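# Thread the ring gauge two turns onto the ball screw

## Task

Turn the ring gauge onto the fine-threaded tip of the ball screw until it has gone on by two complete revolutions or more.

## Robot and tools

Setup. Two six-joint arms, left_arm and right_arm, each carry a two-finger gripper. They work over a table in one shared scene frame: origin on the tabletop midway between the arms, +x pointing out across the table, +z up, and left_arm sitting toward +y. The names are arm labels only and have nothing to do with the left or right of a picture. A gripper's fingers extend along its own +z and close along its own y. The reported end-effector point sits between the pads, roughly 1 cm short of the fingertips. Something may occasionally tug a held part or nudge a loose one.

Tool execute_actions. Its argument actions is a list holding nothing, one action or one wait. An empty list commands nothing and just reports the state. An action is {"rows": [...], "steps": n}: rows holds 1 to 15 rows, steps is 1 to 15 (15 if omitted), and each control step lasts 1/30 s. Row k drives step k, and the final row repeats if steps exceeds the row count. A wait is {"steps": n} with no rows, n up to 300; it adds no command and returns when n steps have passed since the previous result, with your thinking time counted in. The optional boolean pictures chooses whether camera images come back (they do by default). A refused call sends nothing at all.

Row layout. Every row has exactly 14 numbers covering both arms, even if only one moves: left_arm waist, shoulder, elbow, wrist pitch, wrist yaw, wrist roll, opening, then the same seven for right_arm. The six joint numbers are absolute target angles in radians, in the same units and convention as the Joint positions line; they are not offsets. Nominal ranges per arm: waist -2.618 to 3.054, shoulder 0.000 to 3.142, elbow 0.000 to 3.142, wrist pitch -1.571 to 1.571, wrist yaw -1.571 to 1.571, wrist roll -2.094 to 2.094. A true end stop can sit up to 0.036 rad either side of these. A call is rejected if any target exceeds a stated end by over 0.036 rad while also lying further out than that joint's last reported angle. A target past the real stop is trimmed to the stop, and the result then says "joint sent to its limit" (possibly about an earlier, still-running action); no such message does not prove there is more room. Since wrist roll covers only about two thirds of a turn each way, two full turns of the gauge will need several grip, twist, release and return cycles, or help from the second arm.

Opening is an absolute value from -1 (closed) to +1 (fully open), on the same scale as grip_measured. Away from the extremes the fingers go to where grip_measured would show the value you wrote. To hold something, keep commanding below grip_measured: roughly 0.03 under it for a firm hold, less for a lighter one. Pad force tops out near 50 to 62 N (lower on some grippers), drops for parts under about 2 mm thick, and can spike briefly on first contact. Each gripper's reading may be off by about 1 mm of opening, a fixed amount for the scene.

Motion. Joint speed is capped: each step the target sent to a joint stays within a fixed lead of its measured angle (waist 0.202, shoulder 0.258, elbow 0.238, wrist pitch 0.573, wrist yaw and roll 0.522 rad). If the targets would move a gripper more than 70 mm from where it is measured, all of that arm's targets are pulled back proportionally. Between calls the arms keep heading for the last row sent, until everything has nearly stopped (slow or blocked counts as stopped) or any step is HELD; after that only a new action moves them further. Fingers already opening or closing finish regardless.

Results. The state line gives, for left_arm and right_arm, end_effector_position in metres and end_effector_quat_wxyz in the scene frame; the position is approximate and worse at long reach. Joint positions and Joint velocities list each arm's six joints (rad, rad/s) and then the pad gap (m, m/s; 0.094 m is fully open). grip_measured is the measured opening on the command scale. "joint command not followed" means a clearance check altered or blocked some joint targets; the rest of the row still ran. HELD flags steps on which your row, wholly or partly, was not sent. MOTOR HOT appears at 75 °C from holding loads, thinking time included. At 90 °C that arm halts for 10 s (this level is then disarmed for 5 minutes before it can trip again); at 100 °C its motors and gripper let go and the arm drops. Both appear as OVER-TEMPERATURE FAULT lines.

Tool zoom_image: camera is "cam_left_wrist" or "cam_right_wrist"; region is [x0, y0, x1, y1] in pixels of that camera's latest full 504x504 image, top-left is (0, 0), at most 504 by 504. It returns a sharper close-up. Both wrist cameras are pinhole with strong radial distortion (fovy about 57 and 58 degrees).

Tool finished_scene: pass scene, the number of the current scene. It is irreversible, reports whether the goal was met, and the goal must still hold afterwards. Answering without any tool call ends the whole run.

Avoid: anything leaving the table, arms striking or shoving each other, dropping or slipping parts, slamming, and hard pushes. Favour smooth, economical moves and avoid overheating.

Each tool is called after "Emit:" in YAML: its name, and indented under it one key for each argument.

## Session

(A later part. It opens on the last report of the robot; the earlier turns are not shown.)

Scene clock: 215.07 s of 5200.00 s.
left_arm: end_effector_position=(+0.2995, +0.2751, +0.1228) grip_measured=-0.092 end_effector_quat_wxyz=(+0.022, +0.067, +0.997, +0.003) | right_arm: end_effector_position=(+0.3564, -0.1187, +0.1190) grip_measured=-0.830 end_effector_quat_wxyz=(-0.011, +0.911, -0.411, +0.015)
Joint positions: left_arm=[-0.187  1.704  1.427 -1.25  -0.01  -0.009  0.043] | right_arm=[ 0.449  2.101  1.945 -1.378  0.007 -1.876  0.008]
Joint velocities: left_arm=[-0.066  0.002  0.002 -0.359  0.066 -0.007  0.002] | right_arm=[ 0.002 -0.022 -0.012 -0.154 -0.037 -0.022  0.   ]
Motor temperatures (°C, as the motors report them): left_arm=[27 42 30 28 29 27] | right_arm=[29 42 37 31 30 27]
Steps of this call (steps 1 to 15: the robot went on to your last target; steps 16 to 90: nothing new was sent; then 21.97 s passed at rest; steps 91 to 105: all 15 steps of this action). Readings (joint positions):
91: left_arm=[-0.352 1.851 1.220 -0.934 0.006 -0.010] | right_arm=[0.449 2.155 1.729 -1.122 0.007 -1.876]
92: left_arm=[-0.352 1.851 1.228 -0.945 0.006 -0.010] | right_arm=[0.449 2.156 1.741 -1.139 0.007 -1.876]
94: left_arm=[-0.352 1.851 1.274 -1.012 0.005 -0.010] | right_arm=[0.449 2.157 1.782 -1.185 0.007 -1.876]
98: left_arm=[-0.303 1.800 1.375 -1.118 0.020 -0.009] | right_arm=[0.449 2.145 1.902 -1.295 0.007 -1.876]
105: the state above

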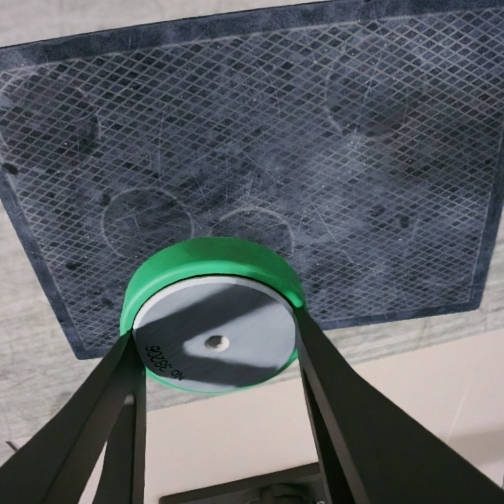

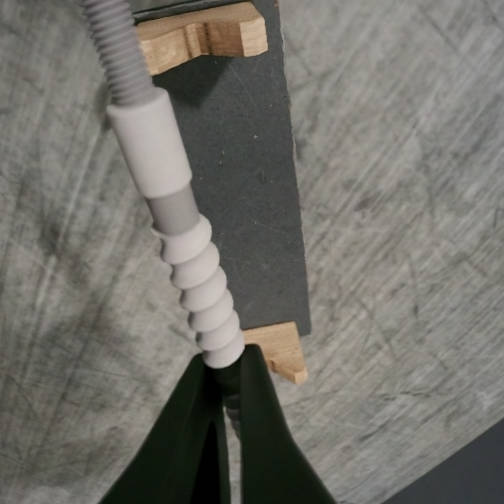

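Emit:
execute_actions:
  actions:
    - {"rows":[[-0.15,1.65,1.45,-1.3,0,0,-0.11,0.456,2.05,1.93,-1.44,0,-1.885,-0.87],[-0.12,1.62,1.45,-1.3,0,0,-0.11,0.456,2.0,1.9,-1.45,0,-1.885,-0.87],[-0.1,1.6,1.45,-1.3,0,0,-0.11,0.456,1.95,1.86,-1.45,0,-1.885,-0.87],[-0.08,1.6,1.45,-1.3,0,0,-0.11,0.47,1.9,1.82,-1.45,0,-1.8,-0.87],[-0.05,1.6,1.45,-1.3,0,0,-0.11,0.5,1.85,1.78,-1.45,0,-1.7,-0.87],[0,1.6,1.45,-1.3,0,0,-0.11,0.53,1.8,1.73,-1.45,0,-1.6,-0.87],[0,1.6,1.45,-1.3,0,0,-0.11,0.56,1.76,1.69,-1.45,0,-1.5,-0.87],[0,1.6,1.45,-1.3,0,0,-0.11,0.59,1.72,1.65,-1.45,0,-1.4,-0.87],[0,1.6,1.45,-1.3,0,0,-0.11,0.62,1.69,1.61,-1.45,0,-1.3,-0.87],[0,1.6,1.45,-1.3,0,0,-0.11,0.65,1.66,1.58,-1.45,0,-1.2,-0.87],[0,1.6,1.45,-1.3,0,0,-0.11,0.68,1.64,1.55,-1.45,0,-1.1,-0.87],[0,1.6,1.45,-1.3,0,0,-0.11,0.71,1.62,1.53,-1.45,0,-1.0,-0.87],[0,1.6,1.45,-1.3,0,0,-0.11,0.74,1.6,1.51,-1.45,0,-0.9,-0.87],[0,1.6,1.45,-1.3,0,0,-0.11,0.76,1.6,1.5,-1.45,0,-0.8,-0.87],[0,1.6,1.45,-1.3,0,0,-0.11,0.785,1.6,1.5,-1.45,0,-0.7,-0.87]],"steps":15}
  pictures: false

Emit:
execute_actions:
  actions:
    - {"rows":[[0,1.6,1.45,-1.3,0,0,-0.11,0.785,1.6,1.5,-1.35,0,-0.6,-0.87],[0,1.6,1.45,-1.3,0,0,-0.11,0.785,1.6,1.5,-1.25,0,-0.524,-0.87],[0,1.6,1.45,-1.3,0,0,-0.11,0.785,1.6,1.5,-1.14,0,-0.524,-0.87],[0,1.6,1.45,-1.3,0,0,-0.11,0.785,1.6,1.5,-1.03,0,-0.524,-0.87],[0,1.6,1.45,-1.3,0,0,-0.11,0.785,1.6,1.5,-0.92,0,-0.524,-0.87],[0,1.6,1.45,-1.3,0,0,-0.11,0.785,1.6,1.5,-0.81,0,-0.524,-0.87],[0,1.6,1.45,-1.3,0,0,-0.11,0.785,1.6,1.5,-0.70,0,-0.524,-0.87],[0,1.6,1.45,-1.3,0,0,-0.11,0.785,1.6,1.5,-0.59,0,-0.524,-0.87],[0,1.6,1.45,-1.3,0,0,-0.11,0.785,1.6,1.5,-0.48,0,-0.524,-0.87],[0,1.6,1.45,-1.3,0,0,-0.11,0.785,1.6,1.5,-0.37,0,-0.524,-0.87],[0,1.6,1.45,-1.3,0,0,-0.11,0.785,1.6,1.5,-0.26,0,-0.524,-0.87],[0,1.6,1.45,-1.3,0,0,-0.11,0.785,1.6,1.5,-0.15,0,-0.524,-0.87],[0,1.6,1.45,-1.3,0,0,-0.11,0.785,1.6,1.5,-0.05,0,-0.524,-0.87],[0,1.6,1.45,-1.3,0,0,-0.11,0.785,1.6,1.5,0.03,0,-0.524,-0.87],[0,1.6,1.45,-1.3,0,0,-0.11,0.785,1.6,1.5,0.1,0,-0.524,-0.87]],"steps":15}
  pictures: false

Emit:
execute_actions:
  actions:
    - {"rows":[[0,1.6,1.45,-1.3,0,0,-0.11,0.785,1.615,1.445,0.17,0,-0.524,-0.87],[0,1.6,1.45,-1.3,0,0,-0.11,0.785,1.63,1.39,0.24,0,-0.524,-0.87],[0,1.6,1.45,-1.3,0,0,-0.11,0.785,1.645,1.335,0.31,0,-0.524,-0.87],[0,1.6,1.45,-1.3,0,0,-0.11,0.785,1.66,1.28,0.38,0,-0.524,-0.87],[0,1.6,1.45,-1.3,0,0,-0.11,0.785,1.675,1.225,0.45,0,-0.524,-0.87],[0,1.6,1.45,-1.3,0,0,-0.11,0.785,1.69,1.17,0.52,0,-0.524,-0.87],[0,1.6,1.45,-1.3,0,0,-0.11,0.785,1.705,1.115,0.59,0,-0.524,-0.87],[0,1.6,1.45,-1.3,0,0,-0.11,0.785,1.72,1.06,0.66,0,-0.524,-0.87],[0,1.6,1.45,-1.3,0,0,-0.11,0.785,1.735,1.005,0.73,0,-0.524,-0.87],[0,1.6,1.45,-1.3,0,0,-0.11,0.785,1.75,0.95,0.80,0,-0.524,-0.87],[0,1.6,1.45,-1.3,0,0,-0.11,0.785,1.765,0.895,0.87,0,-0.524,-0.87],[0,1.6,1.45,-1.3,0,0,-0.11,0.785,1.78,0.84,0.94,0,-0.524,-0.87],[0,1.6,1.45,-1.3,0,0,-0.11,0.785,1.79,0.80,0.99,0,-0.524,-0.87],[0,1.6,1.45,-1.3,0,0,-0.11,0.785,1.80,0.77,1.03,0,-0.524,-0.87],[0,1.6,1.45,-1.3,0,0,-0.11,0.785,1.80,0.75,1.05,0,-0.524,-0.87]],"steps":15}
  pictures: false

Emit:
execute_actions:
  actions:
    - {"steps":20}

Scene clock: 233.43 s of 5200.00 s.
left_arm: end_effector_position=(+0.2897, +0.3355, +0.1468) grip_measured=-0.092 end_effector_quat_wxyz=(+0.042, -0.030, +0.999, +0.004) | right_arm: end_effector_position=(+0.1984, -0.0927, +0.1785) grip_measured=-0.830 end_effector_quat_wxyz=(-0.031, +0.787, -0.616, +0.007)
Joint positions: left_arm=[ 0.007  1.62   1.427 -1.294 -0.007 -0.009  0.043] | right_arm=[ 0.75   1.607  1.542 -1.443  0.002 -1.095  0.008]
Joint velocities: left_arm=[-0.012  0.002  0.002 -0.007 -0.007  0.066 -0.   ] | right_arm=[ 0.647 -0.095 -0.383 -0.212 -0.066  2.586 -0.001]
Motor temperatures (°C, as the motors report them): left_arm=[27 40 33 28 29 27] | right_arm=[29 44 37 31 30 27]
Steps of this call (steps 1 to 30: the robot went on to your last target; steps 31 to 90: nothing new was sent; then 14.87 s passed at rest; steps 91 to 105: all 15 steps of this action). Readings (joint positions):
91: left_arm=[-0.189 1.703 1.427 -1.290 -0.003 -0.009] | right_arm=[0.449 2.100 1.945 -1.404 0.007 -1.876]
92: left_arm=[-0.178 1.697 1.427 -1.290 0.002 -0.009] | right_arm=[0.449 2.089 1.936 -1.403 0.007 -1.876]
94: left_arm=[-0.135 1.671 1.427 -1.290 0.006 -0.009] | right_arm=[0.450 2.032 1.878 -1.401 0.007 -1.865]
98: left_arm=[-0.017 1.622 1.427 -1.291 0.000 -0.009] | right_arm=[0.512 1.826 1.725 -1.414 0.012 -1.678]
105: the state above

Scene clock: 233.93 s of 5200.00 s.
left_arm: end_effector_position=(+0.2896, +0.3354, +0.1468) grip_measured=-0.092 end_effector_quat_wxyz=(+0.042, -0.030, +0.999, +0.004) | right_arm: end_effector_position=(+0.3309, +0.0482, +0.2792) grip_measured=-0.831 end_effector_quat_wxyz=(+0.471, -0.543, +0.694, +0.044)
Joint positions: left_arm=[ 0.007  1.62   1.427 -1.294 -0.006 -0.009  0.043] | right_arm=[ 0.787  1.606  1.501 -0.481 -0.001 -0.571  0.008]
Joint velocities: left_arm=[ 0.007  0.007 -0.002  0.037  0.051 -0.066 -0.   ] | right_arm=[ 0.002 -0.017 -0.012  2.22  -0.095  0.183  0.001]
Motor temperatures (°C, as the motors report them): left_arm=[27 40 33 28 29 27] | right_arm=[29 44 37 31 30 27]
Steps of this call (steps 1 to 15: all 15 steps of this action). Readings (joint positions):
1: left_arm=[0.007 1.620 1.427 -1.294 -0.007 -0.009] | right_arm=[0.769 1.606 1.530 -1.440 0.000 -1.001]
2: left_arm=[0.007 1.620 1.427 -1.294 -0.007 -0.009] | right_arm=[0.781 1.606 1.519 -1.419 -0.001 -0.910]
4: left_arm=[0.007 1.620 1.427 -1.294 -0.007 -0.009] | right_arm=[0.787 1.606 1.504 -1.326 -0.002 -0.774]
8: left_arm=[0.007 1.620 1.427 -1.294 -0.006 -0.009] | right_arm=[0.787 1.606 1.501 -1.026 -0.001 -0.640]
15: the state above

Scene clock: 234.43 s of 5200.00 s.
left_arm: end_effector_position=(+0.2896, +0.3354, +0.1468) grip_measured=-0.092 end_effector_quat_wxyz=(+0.042, -0.030, +0.999, +0.004) | right_arm: end_effector_position=(+0.3427, +0.0606, +0.1405) grip_measured=-0.831 end_effector_quat_wxyz=(+0.617, -0.474, +0.625, +0.071)
Joint positions: left_arm=[ 0.007  1.62   1.427 -1.294 -0.006 -0.009  0.043] | right_arm=[ 0.787  1.81   0.788  0.791 -0.006 -0.536  0.008]
Joint velocities: left_arm=[ 0.002  0.002 -0.002  0.007  0.007 -0.007 -0.   ] | right_arm=[ 0.007  0.447 -1.189  1.516 -0.11   0.022  0.   ]
Motor temperatures (°C, as the motors report them): left_arm=[27 40 33 28 29 27] | right_arm=[29 44 37 31 30 27]
Steps of this call (steps 1 to 15: all 15 steps of this action). Readings (joint positions):
1: left_arm=[0.007 1.620 1.427 -1.294 -0.006 -0.009] | right_arm=[0.787 1.606 1.491 -0.381 -0.001 -0.564]
2: left_arm=[0.007 1.620 1.427 -1.294 -0.006 -0.009] | right_arm=[0.787 1.606 1.471 -0.262 -0.001 -0.558]
4: left_arm=[0.007 1.620 1.427 -1.294 -0.006 -0.009] | right_arm=[0.787 1.607 1.401 -0.022 -0.001 -0.549]
8: left_arm=[0.007 1.620 1.427 -1.294 -0.006 -0.009] | right_arm=[0.787 1.648 1.195 0.362 -0.001 -0.541]
15: the state above

Scene clock: 235.10 s of 5200.00 s.
left_arm: end_effector_position=(+0.2896, +0.3354, +0.1468) grip_measured=-0.092 end_effector_quat_wxyz=(+0.042, -0.030, +0.999, +0.004) | right_arm: end_effector_position=(+0.3412, +0.0608, +0.1747) grip_measured=-0.831 end_effector_quat_wxyz=(+0.684, -0.439, +0.578, +0.079)
Joint positions: left_arm=[ 0.007  1.62   1.427 -1.294 -0.006 -0.009  0.043] | right_arm=[ 0.789  1.818  0.744  1.022 -0.006 -0.535  0.008]
Joint velocities: left_arm=[-0.002 -0.017 -0.007 -0.007  0.037  0.007 -0.   ] | right_arm=[-0.002  0.002 -0.002 -0.022 -0.022  0.022  0.001]
Motor temperatures (°C, as the motors report them): left_arm=[27 40 33 28 29 27] | right_arm=[29 43 37 32 30 27]
Steps of this call (steps 1 to 20: the robot went on to your last target). Readings (joint positions):
1: left_arm=[0.007 1.620 1.427 -1.294 -0.006 -0.009] | right_arm=[0.790 1.818 0.759 0.839 -0.011 -0.540]
2: left_arm=[0.007 1.620 1.427 -1.294 -0.006 -0.009] | right_arm=[0.791 1.818 0.746 0.870 -0.009 -0.543]
4: left_arm=[0.007 1.620 1.427 -1.294 -0.006 -0.009] | right_arm=[0.789 1.818 0.744 0.923 -0.006 -0.539]
8: left_arm=[0.007 1.620 1.427 -1.294 -0.006 -0.009] | right_arm=[0.789 1.818 0.744 0.991 -0.006 -0.536]
20: the state above

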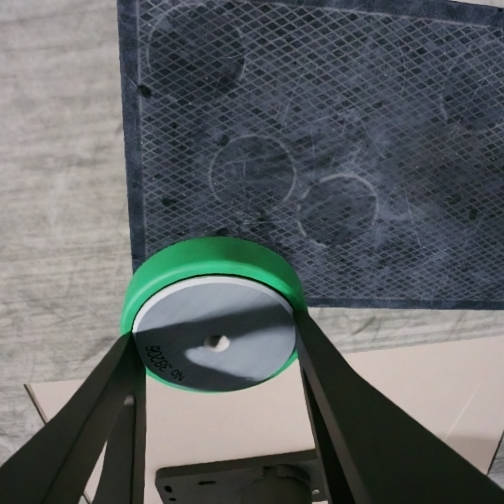

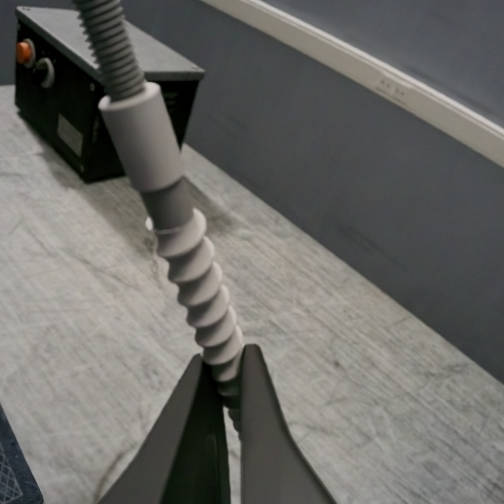

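Emit:
execute_actions:
  actions:
    - {"rows":[[0,1.58,1.52,-1.33,0,0,-0.11,0.80,1.80,0.75,1.06,0,-0.51,-0.87],[0,1.57,1.59,-1.36,0,0,-0.11,0.82,1.80,0.75,1.07,0,-0.49,-0.87],[0,1.55,1.66,-1.39,0,0,-0.11,0.84,1.80,0.75,1.08,0,-0.47,-0.87],[0,1.54,1.73,-1.42,0,0,-0.11,0.86,1.80,0.75,1.09,0,-0.45,-0.87],[0,1.52,1.80,-1.45,0,0,-0.11,0.88,1.80,0.75,1.10,0,-0.43,-0.87],[-0.05,1.51,1.87,-1.48,0,0,-0.11,0.90,1.80,0.75,1.10,0,-0.42,-0.87],[-0.1,1.49,1.94,-1.50,0,0,-0.11,0.91,1.80,0.75,1.10,0,-0.42,-0.87],[-0.18,1.48,1.97,-1.517,0,0,-0.11,0.91,1.80,0.75,1.10,0,-0.42,-0.87],[-0.26,1.48,1.97,-1.517,0,0,-0.11,0.91,1.80,0.75,1.10,0,-0.42,-0.87],[-0.34,1.48,1.97,-1.517,0,0,-0.11,0.91,1.80,0.75,1.10,0,-0.42,-0.87],[-0.42,1.48,1.97,-1.517,0,0,-0.11,0.91,1.80,0.75,1.10,0,-0.42,-0.87],[-0.5,1.48,1.97,-1.517,0,0,-0.11,0.91,1.80,0.75,1.10,0,-0.42,-0.87],[-0.57,1.48,1.97,-1.517,0,0,-0.11,0.91,1.80,0.75,1.10,0,-0.42,-0.87],[-0.62,1.48,1.97,-1.517,0,0,-0.11,0.91,1.80,0.75,1.10,0,-0.42,-0.87],[-0.66,1.48,1.97,-1.517,0,0,-0.11,0.91,1.80,0.75,1.10,0,-0.42,-0.87]],"steps":15}
  pictures: false

Emit:
execute_actions:
  actions:
    - {"steps":25}

Scene clock: 257.93 s of 5200.00 s.
left_arm: end_effector_position=(+0.2875, +0.1903, +0.3278) grip_measured=-0.092 end_effector_quat_wxyz=(+0.268, +0.190, +0.943, -0.048) | right_arm: end_effector_position=(+0.2950, +0.1038, +0.1869) grip_measured=-0.831 end_effector_quat_wxyz=(+0.688, -0.436, +0.558, +0.159)
Joint positions: left_arm=[-0.456  1.502  1.937 -1.455 -0.019 -0.009  0.043] | right_arm=[ 0.916  1.818  0.744  1.071 -0.004 -0.437  0.008]
Joint velocities: left_arm=[-2.186 -0.188  0.198 -0.212  0.168 -0.007 -0.   ] | right_arm=[-0.012 -0.027 -0.022  0.051 -0.022 -0.007  0.001]
Motor temperatures (°C, as the motors report them): left_arm=[27 40 34 28 29 27] | right_arm=[29 43 36 37 30 27]
Steps of this call (steps 1 to 15: the robot went on to your last target; steps 16 to 90: nothing new was sent; then 19.33 s passed at rest; steps 91 to 105: all 15 steps of this action). Readings (joint positions):
91: left_arm=[0.007 1.620 1.435 -1.302 -0.006 -0.009] | right_arm=[0.789 1.818 0.744 1.024 -0.006 -0.532]
92: left_arm=[0.007 1.620 1.457 -1.319 -0.006 -0.009] | right_arm=[0.791 1.818 0.744 1.026 -0.004 -0.526]
94: left_arm=[0.007 1.619 1.544 -1.362 -0.006 -0.009] | right_arm=[0.809 1.818 0.744 1.036 0.001 -0.507]
98: left_arm=[-0.033 1.581 1.743 -1.401 -0.018 -0.009] | right_arm=[0.887 1.818 0.744 1.059 0.002 -0.463]
105: the state above

Scene clock: 258.77 s of 5200.00 s.
left_arm: end_effector_position=(+0.2378, +0.1358, +0.3218) grip_measured=-0.092 end_effector_quat_wxyz=(+0.228, +0.295, +0.925, -0.077) | right_arm: end_effector_position=(+0.2950, +0.1038, +0.1874) grip_measured=-0.831 end_effector_quat_wxyz=(+0.688, -0.434, +0.559, +0.161)
Joint positions: left_arm=[-0.667  1.497  1.942 -1.529  0.006 -0.007  0.043] | right_arm=[ 0.916  1.818  0.744  1.073 -0.004 -0.43   0.008]
Joint velocities: left_arm=[-0.007  0.007 -0.002 -0.007  0.022  0.037 -0.001] | right_arm=[-0.017 -0.017 -0.007  0.022 -0.007 -0.022  0.001]
Motor temperatures (°C, as the motors report them): left_arm=[27 40 34 28 29 27] | right_arm=[29 43 36 38 30 27]
Steps of this call (steps 1 to 25: the robot went on to your last target). Readings (joint positions):
1: left_arm=[-0.534 1.498 1.941 -1.462 -0.015 -0.009] | right_arm=[0.916 1.818 0.744 1.071 -0.004 -0.435]
2: left_arm=[-0.600 1.497 1.942 -1.469 -0.003 -0.008] | right_arm=[0.916 1.818 0.744 1.072 -0.004 -0.434]
4: left_arm=[-0.668 1.497 1.942 -1.487 0.024 -0.007] | right_arm=[0.916 1.818 0.744 1.073 -0.004 -0.433]
8: left_arm=[-0.669 1.497 1.942 -1.516 0.017 -0.007] | right_arm=[0.916 1.818 0.744 1.073 -0.004 -0.431]
25: the state above

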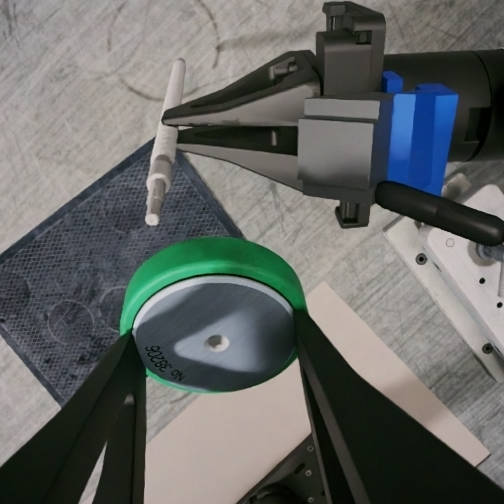

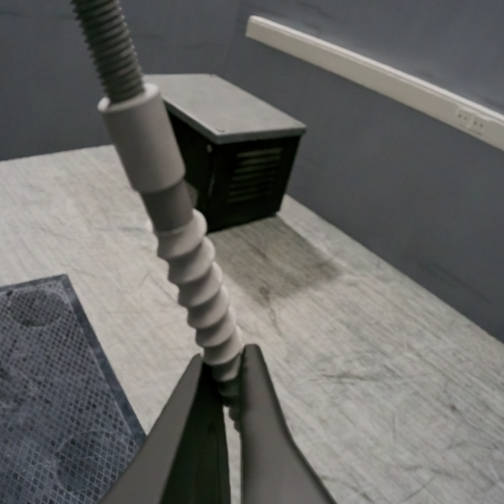

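Emit:
execute_actions:
  actions:
    - {"rows":[[-0.66,1.48,1.97,-1.517,0,0,-0.11,0.91,1.78,0.72,1.11,0,-0.42,-0.87],[-0.66,1.48,1.97,-1.517,0,0,-0.11,0.91,1.76,0.69,1.12,0,-0.42,-0.87],[-0.66,1.48,1.97,-1.517,0,0,-0.11,0.91,1.74,0.66,1.128,0,-0.42,-0.87],[-0.66,1.48,1.97,-1.517,0,0,-0.11,0.91,1.727,0.64,1.128,0,-0.42,-0.87]],"steps":15}

Emit:
execute_actions:
  actions:
    - {"rows":[[-0.66,1.48,1.97,-1.517,0,-1.571,-0.11,0.91,1.727,0.64,1.128,0,-0.42,-0.87]],"steps":15}
  pictures: false

Emit:
execute_actions:
  actions:
    - {"steps":25}

Scene clock: 273.90 s of 5200.00 s.
left_arm: end_effector_position=(+0.2378, +0.1358, +0.3218) grip_measured=-0.092 end_effector_quat_wxyz=(+0.228, +0.295, +0.925, -0.077) | right_arm: end_effector_position=(+0.2810, +0.0866, +0.1862) grip_measured=-0.831 end_effector_quat_wxyz=(+0.688, -0.434, +0.559, +0.161)
Joint positions: left_arm=[-0.667  1.497  1.942 -1.529  0.005 -0.007  0.043] | right_arm=[ 0.916  1.753  0.651  1.1   -0.004 -0.43   0.008]
Joint velocities: left_arm=[-0.007 -0.002  0.002 -0.037 -0.022 -0.081  0.   ] | right_arm=[-0.007  0.012 -0.002  0.037  0.007  0.066 -0.001]
Motor temperatures (°C, as the motors report them): left_arm=[27 38 34 30 29 27] | right_arm=[29 43 36 39 30 27]
Steps of this call (steps 1 to 15: the robot went on to your last target; steps 16 to 90: nothing new was sent; then 11.63 s passed at rest; steps 91 to 105: all 15 steps of this action). Readings (joint positions):
91: left_arm=[-0.667 1.497 1.942 -1.529 0.005 -0.007] | right_arm=[0.916 1.818 0.744 1.074 -0.004 -0.430]
92: left_arm=[-0.667 1.497 1.942 -1.529 0.005 -0.007] | right_arm=[0.916 1.814 0.737 1.077 -0.004 -0.430]
94: left_arm=[-0.667 1.497 1.942 -1.529 0.005 -0.007] | right_arm=[0.916 1.785 0.697 1.085 -0.004 -0.430]
98: left_arm=[-0.667 1.497 1.942 -1.529 0.005 -0.007] | right_arm=[0.916 1.753 0.651 1.095 -0.004 -0.430]
105: the state above

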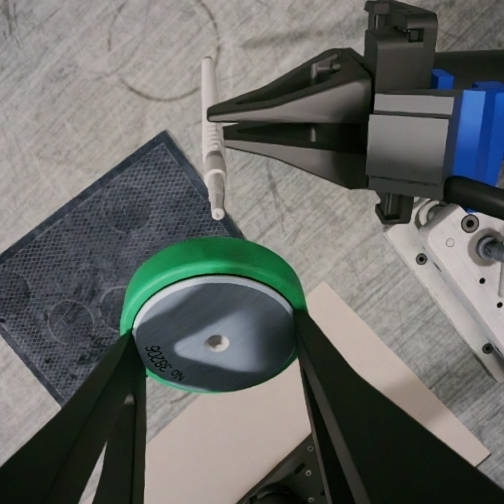

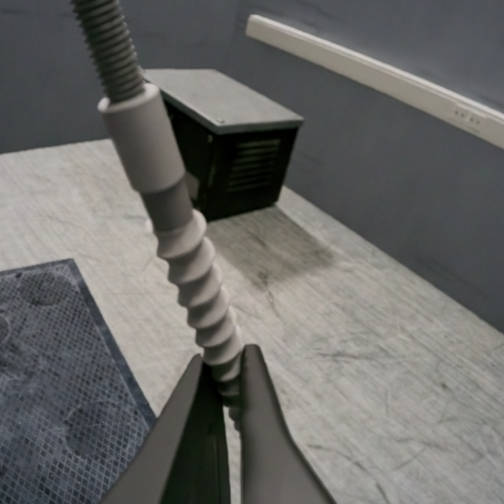

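Scene clock: 274.40 s of 5200.00 s.
left_arm: end_effector_position=(+0.2379, +0.1360, +0.3218) grip_measured=-0.092 end_effector_quat_wxyz=(+0.129, -0.353, +0.904, -0.203) | right_arm: end_effector_position=(+0.2810, +0.0866, +0.1864) grip_measured=-0.831 end_effector_quat_wxyz=(+0.688, -0.434, +0.559, +0.161)
Joint positions: left_arm=[-0.667  1.497  1.942 -1.529  0.004 -1.369  0.043] | right_arm=[ 0.916  1.753  0.651  1.101 -0.004 -0.43   0.008]
Joint velocities: left_arm=[ 0.022 -0.012 -0.002 -0.022  0.022 -1.385 -0.001] | right_arm=[-0.007 -0.022 -0.007  0.007 -0.066 -0.022  0.001]
Motor temperatures (°C, as the motors report them): left_arm=[27 38 34 30 29 27] | right_arm=[29 43 36 39 30 27]
Steps of this call (steps 1 to 15: all 15 steps of this action). Readings (joint positions):
1: left_arm=[-0.667 1.497 1.942 -1.529 0.006 -0.090] | right_arm=[0.916 1.753 0.651 1.100 -0.004 -0.430]
2: left_arm=[-0.667 1.497 1.942 -1.529 0.005 -0.190] | right_arm=[0.916 1.753 0.651 1.100 -0.004 -0.430]
4: left_arm=[-0.667 1.497 1.942 -1.529 0.004 -0.389] | right_arm=[0.916 1.753 0.651 1.100 -0.004 -0.430]
8: left_arm=[-0.667 1.497 1.942 -1.529 0.004 -0.788] | right_arm=[0.916 1.753 0.651 1.101 -0.004 -0.430]
15: the state above

Scene clock: 275.23 s of 5200.00 s.
left_arm: end_effector_position=(+0.2379, +0.1360, +0.3218) grip_measured=-0.092 end_effector_quat_wxyz=(+0.109, -0.438, +0.866, -0.215) | right_arm: end_effector_position=(+0.2810, +0.0866, +0.1864) grip_measured=-0.831 end_effector_quat_wxyz=(+0.688, -0.434, +0.559, +0.161)
Joint positions: left_arm=[-0.667  1.497  1.942 -1.529  0.004 -1.562  0.043] | right_arm=[ 0.916  1.753  0.651  1.101 -0.004 -0.43   0.008]
Joint velocities: left_arm=[-0.007  0.002 -0.002 -0.022 -0.051 -0.051  0.   ] | right_arm=[-0.002 -0.007 -0.007 -0.007 -0.022  0.007 -0.   ]
Motor temperatures (°C, as the motors report them): left_arm=[27 38 34 30 29 27] | right_arm=[29 43 36 39 30 27]
Steps of this call (steps 1 to 25: the robot went on to your last target). Readings (joint positions):
1: left_arm=[-0.667 1.497 1.942 -1.529 0.004 -1.408] | right_arm=[0.916 1.753 0.651 1.101 -0.004 -0.430]
2: left_arm=[-0.667 1.497 1.942 -1.529 0.004 -1.439] | right_arm=[0.916 1.753 0.651 1.101 -0.004 -0.430]
4: left_arm=[-0.667 1.497 1.942 -1.529 0.004 -1.484] | right_arm=[0.916 1.753 0.651 1.101 -0.004 -0.430]
8: left_arm=[-0.667 1.497 1.942 -1.529 0.004 -1.531] | right_arm=[0.916 1.753 0.651 1.101 -0.004 -0.430]
25: the state above

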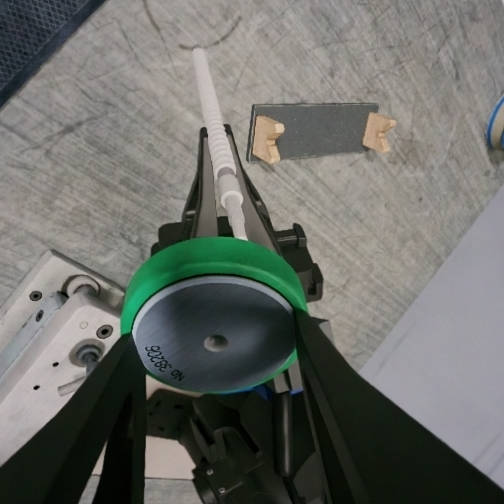

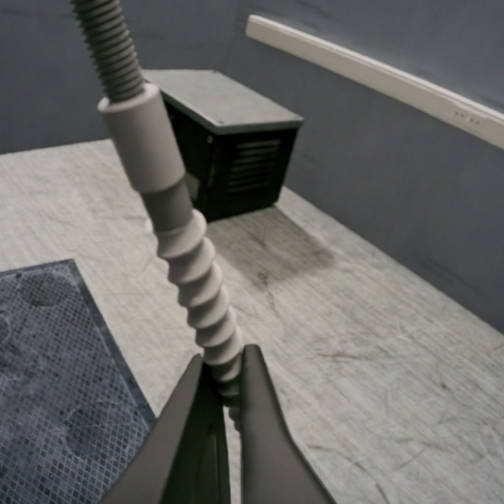

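Emit:
execute_actions:
  actions:
    - {"rows":[[-0.66,1.48,1.97,-1.517,0,1.571,-0.11,0.91,1.727,0.64,1.128,0,-0.42,-0.87]],"steps":15}
  pictures: false

Emit:
execute_actions:
  actions:
    - {"steps":50}

Scene clock: 283.00 s of 5200.00 s.
left_arm: end_effector_position=(+0.2377, +0.1361, +0.3216) grip_measured=-0.092 end_effector_quat_wxyz=(+0.224, +0.255, +0.936, -0.086) | right_arm: end_effector_position=(+0.2810, +0.0866, +0.1864) grip_measured=-0.831 end_effector_quat_wxyz=(+0.688, -0.434, +0.559, +0.161)
Joint positions: left_arm=[-0.667  1.497  1.942 -1.53   0.004 -0.092  0.043] | right_arm=[ 0.916  1.753  0.651  1.101 -0.004 -0.43   0.008]
Joint velocities: left_arm=[-0.002 -0.002 -0.002 -0.022 -0.007  2.821 -0.001] | right_arm=[ 0.007  0.002 -0.017  0.022 -0.022 -0.051  0.   ]
Motor temperatures (°C, as the motors report them): left_arm=[27 38 34 30 29 27] | right_arm=[29 43 35 40 30 27]
Steps of this call (steps 1 to 15: the robot went on to your last target; steps 16 to 90: nothing new was sent; then 4.27 s passed at rest; steps 91 to 105: all 15 steps of this action). Readings (joint positions):
91: left_arm=[-0.667 1.497 1.942 -1.530 0.004 -1.480] | right_arm=[0.916 1.753 0.651 1.101 -0.004 -0.430]
92: left_arm=[-0.667 1.497 1.942 -1.530 0.004 -1.380] | right_arm=[0.916 1.753 0.651 1.101 -0.004 -0.430]
94: left_arm=[-0.667 1.497 1.942 -1.530 0.004 -1.183] | right_arm=[0.916 1.753 0.651 1.101 -0.004 -0.430]
98: left_arm=[-0.667 1.497 1.942 -1.530 0.004 -0.787] | right_arm=[0.916 1.753 0.651 1.101 -0.004 -0.430]
105: the state above

Scene clock: 284.67 s of 5200.00 s.
left_arm: end_effector_position=(+0.2381, +0.1367, +0.3216) grip_measured=-0.092 end_effector_quat_wxyz=(+0.214, +0.862, +0.446, +0.108) | right_arm: end_effector_position=(+0.2810, +0.0866, +0.1864) grip_measured=-0.831 end_effector_quat_wxyz=(+0.688, -0.434, +0.559, +0.161)
Joint positions: left_arm=[-0.667  1.497  1.942 -1.53   0.001  1.563  0.043] | right_arm=[ 0.916  1.753  0.651  1.101 -0.004 -0.43   0.008]
Joint velocities: left_arm=[ 0.002  0.002 -0.007  0.051 -0.066 -0.081  0.   ] | right_arm=[-0.012 -0.002  0.007  0.022  0.007 -0.037 -0.001]
Motor temperatures (°C, as the motors report them): left_arm=[27 38 34 30 29 27] | right_arm=[29 43 35 40 30 27]
Steps of this call (steps 1 to 45: the robot went on to your last target; steps 46 to 50: nothing new was sent). Readings (joint positions):
1: left_arm=[-0.667 1.497 1.942 -1.530 0.004 0.007] | right_arm=[0.916 1.753 0.651 1.101 -0.004 -0.430]
2: left_arm=[-0.667 1.497 1.942 -1.530 0.004 0.107] | right_arm=[0.916 1.753 0.651 1.101 -0.004 -0.430]
4: left_arm=[-0.667 1.497 1.942 -1.530 0.004 0.306] | right_arm=[0.916 1.753 0.651 1.101 -0.004 -0.430]
8: left_arm=[-0.667 1.497 1.942 -1.530 0.004 0.705] | right_arm=[0.916 1.753 0.651 1.101 -0.004 -0.430]
50: the state above
All arms were judged still, so your last target was given up. Only a new action makes them travel on or press farther. Fingers that are still opening or closing keep moving.

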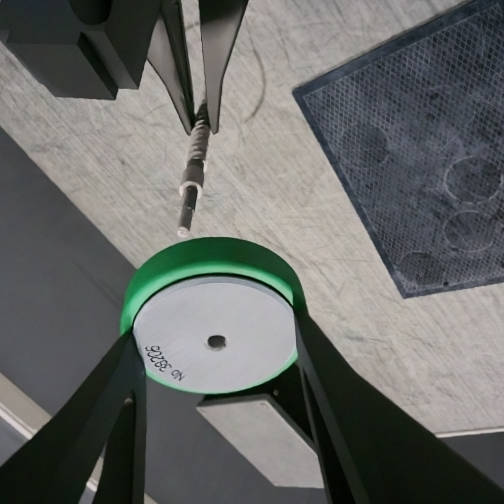

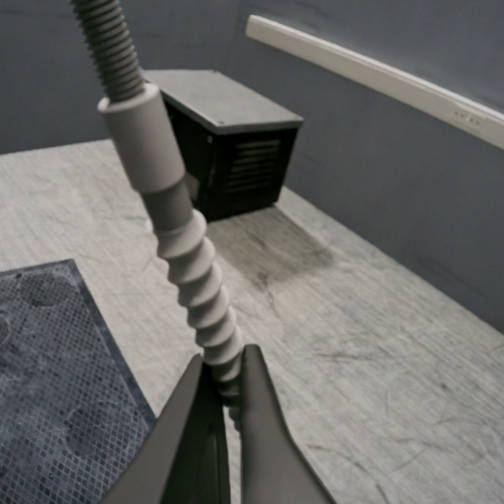

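Emit:
execute_actions:
  actions:
    - {"rows":[[-0.66,1.475,1.93,-1.49,0,1.571,-0.11,0.91,1.727,0.64,1.128,0,-0.45,-0.87],[-0.66,1.475,1.89,-1.47,0,1.571,-0.11,0.91,1.727,0.64,1.128,0,-0.47,-0.87],[-0.66,1.47,1.85,-1.44,0,1.571,-0.11,0.91,1.727,0.64,1.128,0,-0.50,-0.87],[-0.66,1.47,1.815,-1.42,0,1.571,-0.11,0.91,1.727,0.64,1.128,0,-0.50,-0.87]],"steps":15}

Scene clock: 294.10 s of 5200.00 s.
left_arm: end_effector_position=(+0.2428, +0.1333, +0.2950) grip_measured=-0.092 end_effector_quat_wxyz=(+0.200, +0.866, +0.448, +0.101) | right_arm: end_effector_position=(+0.2810, +0.0866, +0.1865) grip_measured=-0.831 end_effector_quat_wxyz=(+0.692, -0.450, +0.546, +0.141)
Joint positions: left_arm=[-0.667  1.484  1.818 -1.452  0.     1.563  0.043] | right_arm=[ 0.916  1.753  0.651  1.101 -0.004 -0.487  0.008]
Joint velocities: left_arm=[-0.022 -0.022  0.002  0.007  0.051 -0.022 -0.   ] | right_arm=[-0.007  0.002 -0.002  0.037  0.007 -0.007  0.001]
Motor temperatures (°C, as the motors report them): left_arm=[27 38 34 31 29 27] | right_arm=[29 43 35 41 30 27]
Steps of this call (steps 1 to 90: nothing new was sent; then 5.93 s passed at rest; steps 91 to 105: all 15 steps of this action). Readings (joint positions):
91: left_arm=[-0.667 1.497 1.942 -1.529 0.001 1.563] | right_arm=[0.916 1.753 0.651 1.101 -0.004 -0.432]
92: left_arm=[-0.667 1.496 1.935 -1.522 0.001 1.563] | right_arm=[0.916 1.753 0.651 1.101 -0.004 -0.437]
94: left_arm=[-0.667 1.486 1.890 -1.492 0.001 1.563] | right_arm=[0.916 1.753 0.651 1.101 -0.004 -0.455]
98: left_arm=[-0.667 1.484 1.820 -1.470 0.000 1.563] | right_arm=[0.916 1.753 0.651 1.101 -0.004 -0.476]
105: the state above

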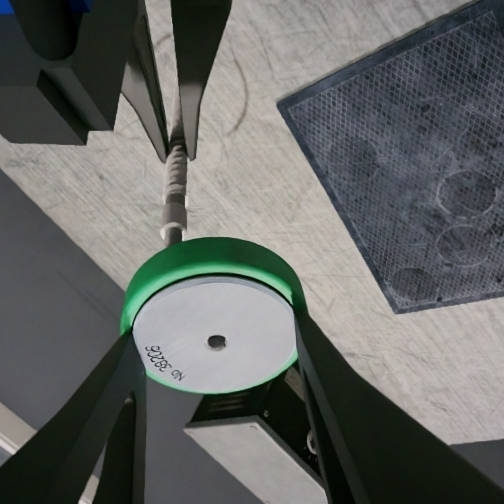

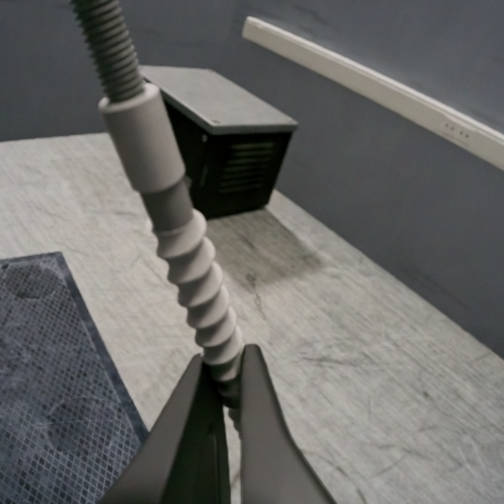

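Emit:
execute_actions:
  actions:
    - {"rows":[[-0.66,1.49,1.87,-1.45,0,1.571,-0.11,0.91,1.727,0.64,1.128,0,-0.50,-0.87],[-0.66,1.51,1.90,-1.47,0,1.571,-0.11,0.91,1.727,0.64,1.128,0,-0.50,-0.87],[-0.66,1.53,1.93,-1.49,0,1.571,-0.11,0.91,1.727,0.64,1.128,0,-0.50,-0.87],[-0.66,1.54,1.945,-1.50,0,1.571,-0.11,0.91,1.727,0.64,1.128,0,-0.50,-0.87]],"steps":15}

Scene clock: 301.00 s of 5200.00 s.
left_arm: end_effector_position=(+0.2473, +0.1301, +0.3013) grip_measured=-0.092 end_effector_quat_wxyz=(+0.193, +0.867, +0.448, +0.098) | right_arm: end_effector_position=(+0.2810, +0.0866, +0.1865) grip_measured=-0.831 end_effector_quat_wxyz=(+0.693, -0.450, +0.546, +0.140)
Joint positions: left_arm=[-0.667  1.536  1.903 -1.501  0.     1.563  0.043] | right_arm=[ 0.916  1.753  0.651  1.101 -0.004 -0.49   0.008]
Joint velocities: left_arm=[-0.007  0.007  0.002 -0.037  0.022 -0.022 -0.001] | right_arm=[-0.002  0.002  0.002 -0.051 -0.007 -0.081 -0.   ]
Motor temperatures (°C, as the motors report them): left_arm=[27 38 34 31 29 27] | right_arm=[29 43 35 41 30 27]
Steps of this call (steps 1 to 15: the robot went on to your last target; steps 16 to 90: nothing new was sent; then 3.40 s passed at rest; steps 91 to 105: all 15 steps of this action). Readings (joint positions):
91: left_arm=[-0.667 1.484 1.818 -1.448 0.000 1.563] | right_arm=[0.916 1.753 0.651 1.101 -0.004 -0.490]
92: left_arm=[-0.667 1.489 1.826 -1.456 0.000 1.563] | right_arm=[0.916 1.753 0.651 1.101 -0.004 -0.490]
94: left_arm=[-0.667 1.512 1.868 -1.481 0.000 1.563] | right_arm=[0.916 1.753 0.651 1.101 -0.004 -0.490]
98: left_arm=[-0.667 1.534 1.903 -1.485 0.000 1.563] | right_arm=[0.916 1.753 0.651 1.101 -0.004 -0.490]
105: the state above

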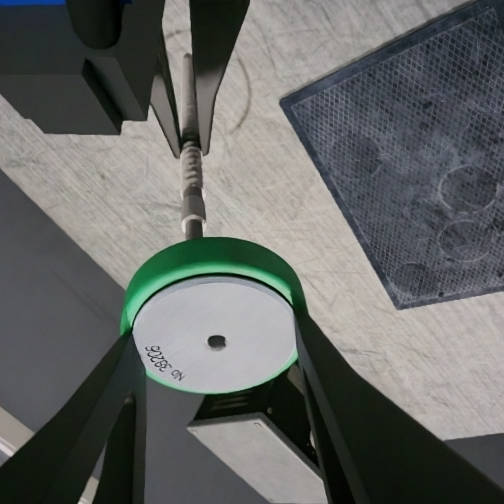

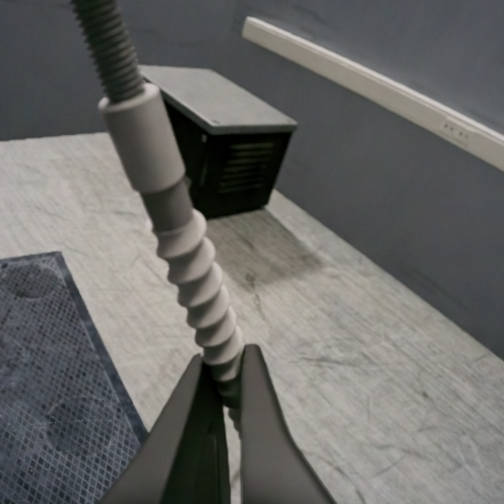

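Emit:
execute_actions:
  actions:
    - {"rows":[[-0.66,1.54,1.945,-1.435,0,1.571,-0.11,0.91,1.727,0.64,1.128,0,-0.50,-0.87]],"steps":15}

Scene clock: 308.87 s of 5200.00 s.
left_arm: end_effector_position=(+0.2540, +0.1253, +0.3053) grip_measured=-0.092 end_effector_quat_wxyz=(+0.210, +0.863, +0.446, +0.106) | right_arm: end_effector_position=(+0.2810, +0.0866, +0.1865) grip_measured=-0.831 end_effector_quat_wxyz=(+0.693, -0.450, +0.546, +0.140)
Joint positions: left_arm=[-0.667  1.536  1.903 -1.464  0.     1.563  0.043] | right_arm=[ 0.916  1.753  0.651  1.101 -0.004 -0.49   0.008]
Joint velocities: left_arm=[ 0.002  0.007 -0.002  0.051 -0.066  0.081 -0.   ] | right_arm=[ 0.002  0.002 -0.012  0.007  0.022 -0.154 -0.001]
Motor temperatures (°C, as the motors report them): left_arm=[27 37 35 31 29 27] | right_arm=[29 44 35 42 30 27]
Steps of this call (steps 1 to 15: the robot went on to your last target; steps 16 to 90: nothing new was sent; then 4.37 s passed at rest; steps 91 to 105: all 15 steps of this action). Readings (joint positions):
91: left_arm=[-0.667 1.536 1.903 -1.501 0.000 1.563] | right_arm=[0.916 1.753 0.651 1.101 -0.004 -0.490]
92: left_arm=[-0.667 1.536 1.903 -1.494 0.000 1.563] | right_arm=[0.916 1.753 0.651 1.101 -0.004 -0.490]
94: left_arm=[-0.667 1.536 1.903 -1.481 0.000 1.563] | right_arm=[0.916 1.753 0.651 1.101 -0.004 -0.490]
98: left_arm=[-0.667 1.536 1.903 -1.468 0.000 1.563] | right_arm=[0.916 1.753 0.651 1.101 -0.004 -0.490]
105: the state above

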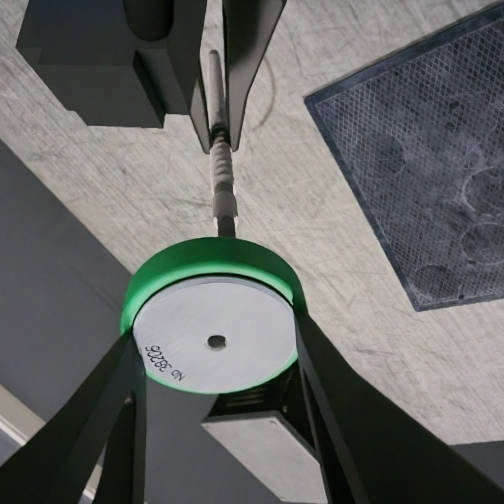

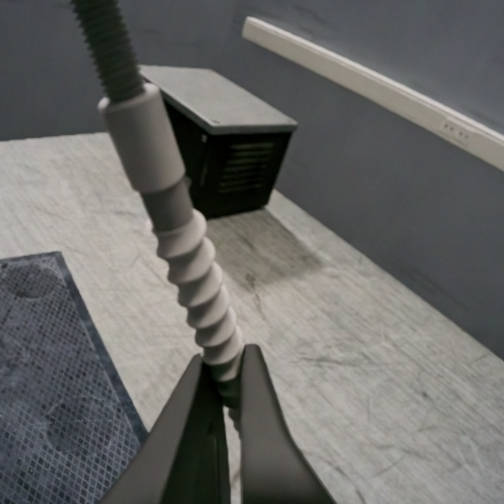

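Emit:
execute_actions:
  actions:
    - {"rows":[[-0.66,1.54,1.945,-1.435,0,0,-0.11,0.91,1.727,0.64,1.128,0,-0.50,-0.87]],"steps":15}
  pictures: false

Emit:
execute_actions:
  actions:
    - {"steps":20}

Emit:
execute_actions:
  actions:
    - {"rows":[[-0.66,1.54,1.945,-1.435,0,-1.571,-0.11,0.91,1.727,0.64,1.128,0,-0.50,-0.87]],"steps":15}
  pictures: false

Emit:
execute_actions:
  actions:
    - {"steps":20}

Scene clock: 322.27 s of 5200.00 s.
left_arm: end_effector_position=(+0.2544, +0.1252, +0.3055) grip_measured=-0.092 end_effector_quat_wxyz=(+0.231, +0.392, +0.889, -0.048) | right_arm: end_effector_position=(+0.2810, +0.0866, +0.1865) grip_measured=-0.831 end_effector_quat_wxyz=(+0.693, -0.450, +0.546, +0.140)
Joint positions: left_arm=[-0.667  1.536  1.903 -1.462 -0.001  0.208  0.043] | right_arm=[ 0.916  1.753  0.651  1.101 -0.004 -0.49   0.008]
Joint velocities: left_arm=[ 0.002 -0.017 -0.007  0.007  0.022 -1.399  0.   ] | right_arm=[-0.002 -0.017 -0.007  0.037 -0.007  0.007 -0.001]
Motor temperatures (°C, as the motors report them): left_arm=[27 37 36 32 29 27] | right_arm=[29 44 35 42 30 27]
Steps of this call (steps 1 to 15: the robot went on to your last target; steps 16 to 90: nothing new was sent; then 9.90 s passed at rest; steps 91 to 105: all 15 steps of this action). Readings (joint positions):
91: left_arm=[-0.667 1.536 1.903 -1.463 -0.000 1.481] | right_arm=[0.916 1.753 0.651 1.101 -0.004 -0.490]
92: left_arm=[-0.667 1.536 1.903 -1.462 -0.000 1.381] | right_arm=[0.916 1.753 0.651 1.101 -0.004 -0.490]
94: left_arm=[-0.667 1.536 1.903 -1.462 -0.000 1.183] | right_arm=[0.916 1.753 0.651 1.101 -0.004 -0.490]
98: left_arm=[-0.667 1.536 1.903 -1.462 -0.001 0.788] | right_arm=[0.916 1.753 0.651 1.101 -0.004 -0.490]
105: the state above

Scene clock: 322.93 s of 5200.00 s.
left_arm: end_effector_position=(+0.2544, +0.1252, +0.3055) grip_measured=-0.092 end_effector_quat_wxyz=(+0.225, +0.305, +0.923, -0.071) | right_arm: end_effector_position=(+0.2810, +0.0866, +0.1865) grip_measured=-0.831 end_effector_quat_wxyz=(+0.693, -0.450, +0.546, +0.140)
Joint positions: left_arm=[-0.667  1.536  1.903 -1.462 -0.001  0.014  0.043] | right_arm=[ 0.916  1.753  0.651  1.101 -0.004 -0.49   0.008]
Joint velocities: left_arm=[-0.022 -0.027  0.002 -0.007 -0.037 -0.022 -0.002] | right_arm=[-0.002  0.007 -0.002 -0.037 -0.051  0.081 -0.001]
Motor temperatures (°C, as the motors report them): left_arm=[27 37 37 32 29 27] | right_arm=[29 44 35 42 30 27]
Steps of this call (steps 1 to 20: the robot went on to your last target). Readings (joint positions):
1: left_arm=[-0.667 1.536 1.903 -1.462 -0.001 0.168] | right_arm=[0.916 1.753 0.651 1.101 -0.004 -0.490]
2: left_arm=[-0.667 1.536 1.903 -1.462 -0.001 0.137] | right_arm=[0.916 1.753 0.651 1.101 -0.004 -0.490]
4: left_arm=[-0.667 1.536 1.903 -1.462 -0.001 0.091] | right_arm=[0.916 1.753 0.651 1.101 -0.004 -0.490]
8: left_arm=[-0.667 1.536 1.903 -1.462 -0.001 0.044] | right_arm=[0.916 1.753 0.651 1.101 -0.004 -0.490]
20: the state above

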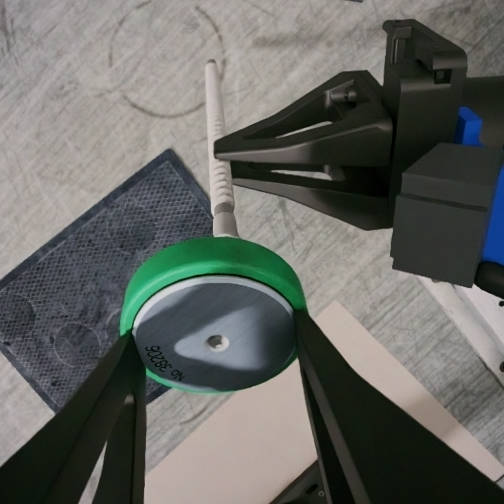

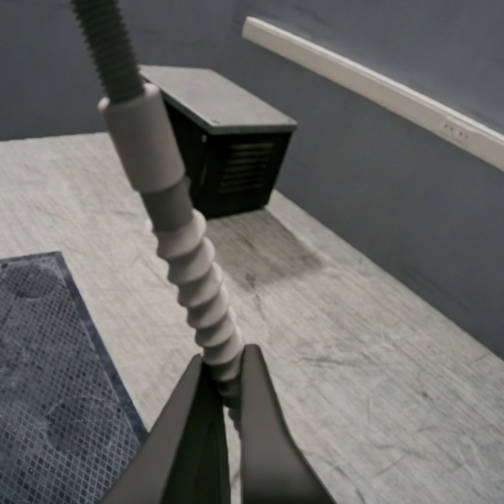

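Scene clock: 323.43 s of 5200.00 s.
left_arm: end_effector_position=(+0.2543, +0.1251, +0.3055) grip_measured=-0.092 end_effector_quat_wxyz=(+0.129, -0.350, +0.907, -0.197) | right_arm: end_effector_position=(+0.2810, +0.0866, +0.1865) grip_measured=-0.831 end_effector_quat_wxyz=(+0.693, -0.450, +0.546, +0.140)
Joint positions: left_arm=[-0.667  1.536  1.903 -1.462  0.    -1.36   0.043] | right_arm=[ 0.916  1.753  0.651  1.101 -0.004 -0.49   0.008]
Joint velocities: left_arm=[ 0.007 -0.007  0.002  0.007 -0.022 -1.355  0.001] | right_arm=[ 0.002 -0.022 -0.012  0.037 -0.022  0.022  0.001]
Motor temperatures (°C, as the motors report them): left_arm=[27 37 37 32 29 27] | right_arm=[29 44 35 43 30 27]
Steps of this call (steps 1 to 15: all 15 steps of this action). Readings (joint positions):
1: left_arm=[-0.667 1.536 1.903 -1.462 0.000 -0.070] | right_arm=[0.916 1.753 0.651 1.101 -0.004 -0.490]
2: left_arm=[-0.667 1.536 1.903 -1.462 0.000 -0.170] | right_arm=[0.916 1.753 0.651 1.101 -0.004 -0.490]
4: left_arm=[-0.667 1.536 1.903 -1.462 0.000 -0.369] | right_arm=[0.916 1.753 0.651 1.101 -0.004 -0.490]
8: left_arm=[-0.667 1.536 1.903 -1.462 0.000 -0.767] | right_arm=[0.916 1.753 0.651 1.101 -0.004 -0.490]
15: the state above

Scene clock: 324.10 s of 5200.00 s.
left_arm: end_effector_position=(+0.2543, +0.1251, +0.3055) grip_measured=-0.092 end_effector_quat_wxyz=(+0.108, -0.439, +0.867, -0.209) | right_arm: end_effector_position=(+0.2810, +0.0866, +0.1865) grip_measured=-0.831 end_effector_quat_wxyz=(+0.693, -0.450, +0.546, +0.140)
Joint positions: left_arm=[-0.667  1.536  1.903 -1.462  0.    -1.561  0.043] | right_arm=[ 0.916  1.753  0.651  1.101 -0.004 -0.49   0.008]
Joint velocities: left_arm=[-0.002 -0.007 -0.012 -0.022 -0.051 -0.007 -0.   ] | right_arm=[-0.012 -0.002 -0.002  0.007 -0.007  0.007 -0.   ]
Motor temperatures (°C, as the motors report them): left_arm=[27 37 37 32 29 27] | right_arm=[29 44 35 43 30 27]
Steps of this call (steps 1 to 20: the robot went on to your last target). Readings (joint positions):
1: left_arm=[-0.667 1.536 1.903 -1.462 0.000 -1.401] | right_arm=[0.916 1.753 0.651 1.101 -0.004 -0.490]
2: left_arm=[-0.667 1.536 1.903 -1.462 0.000 -1.434] | right_arm=[0.916 1.753 0.651 1.101 -0.004 -0.490]
4: left_arm=[-0.667 1.536 1.903 -1.462 0.000 -1.481] | right_arm=[0.916 1.753 0.651 1.101 -0.004 -0.490]
8: left_arm=[-0.667 1.536 1.903 -1.462 0.000 -1.530] | right_arm=[0.916 1.753 0.651 1.101 -0.004 -0.490]
20: the state above

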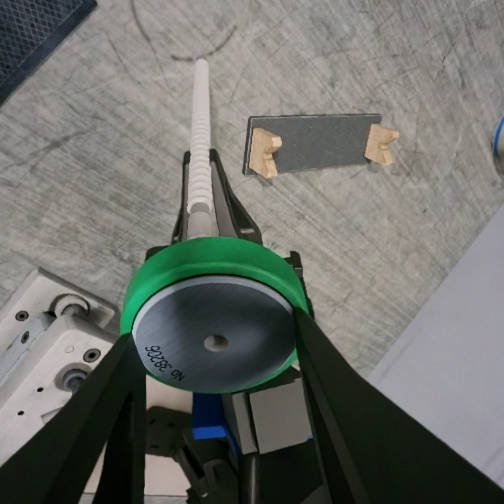

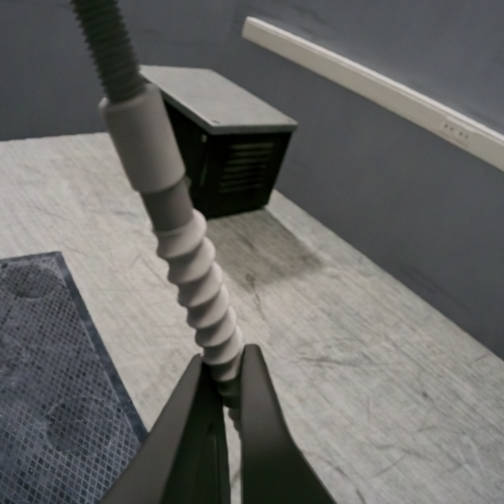

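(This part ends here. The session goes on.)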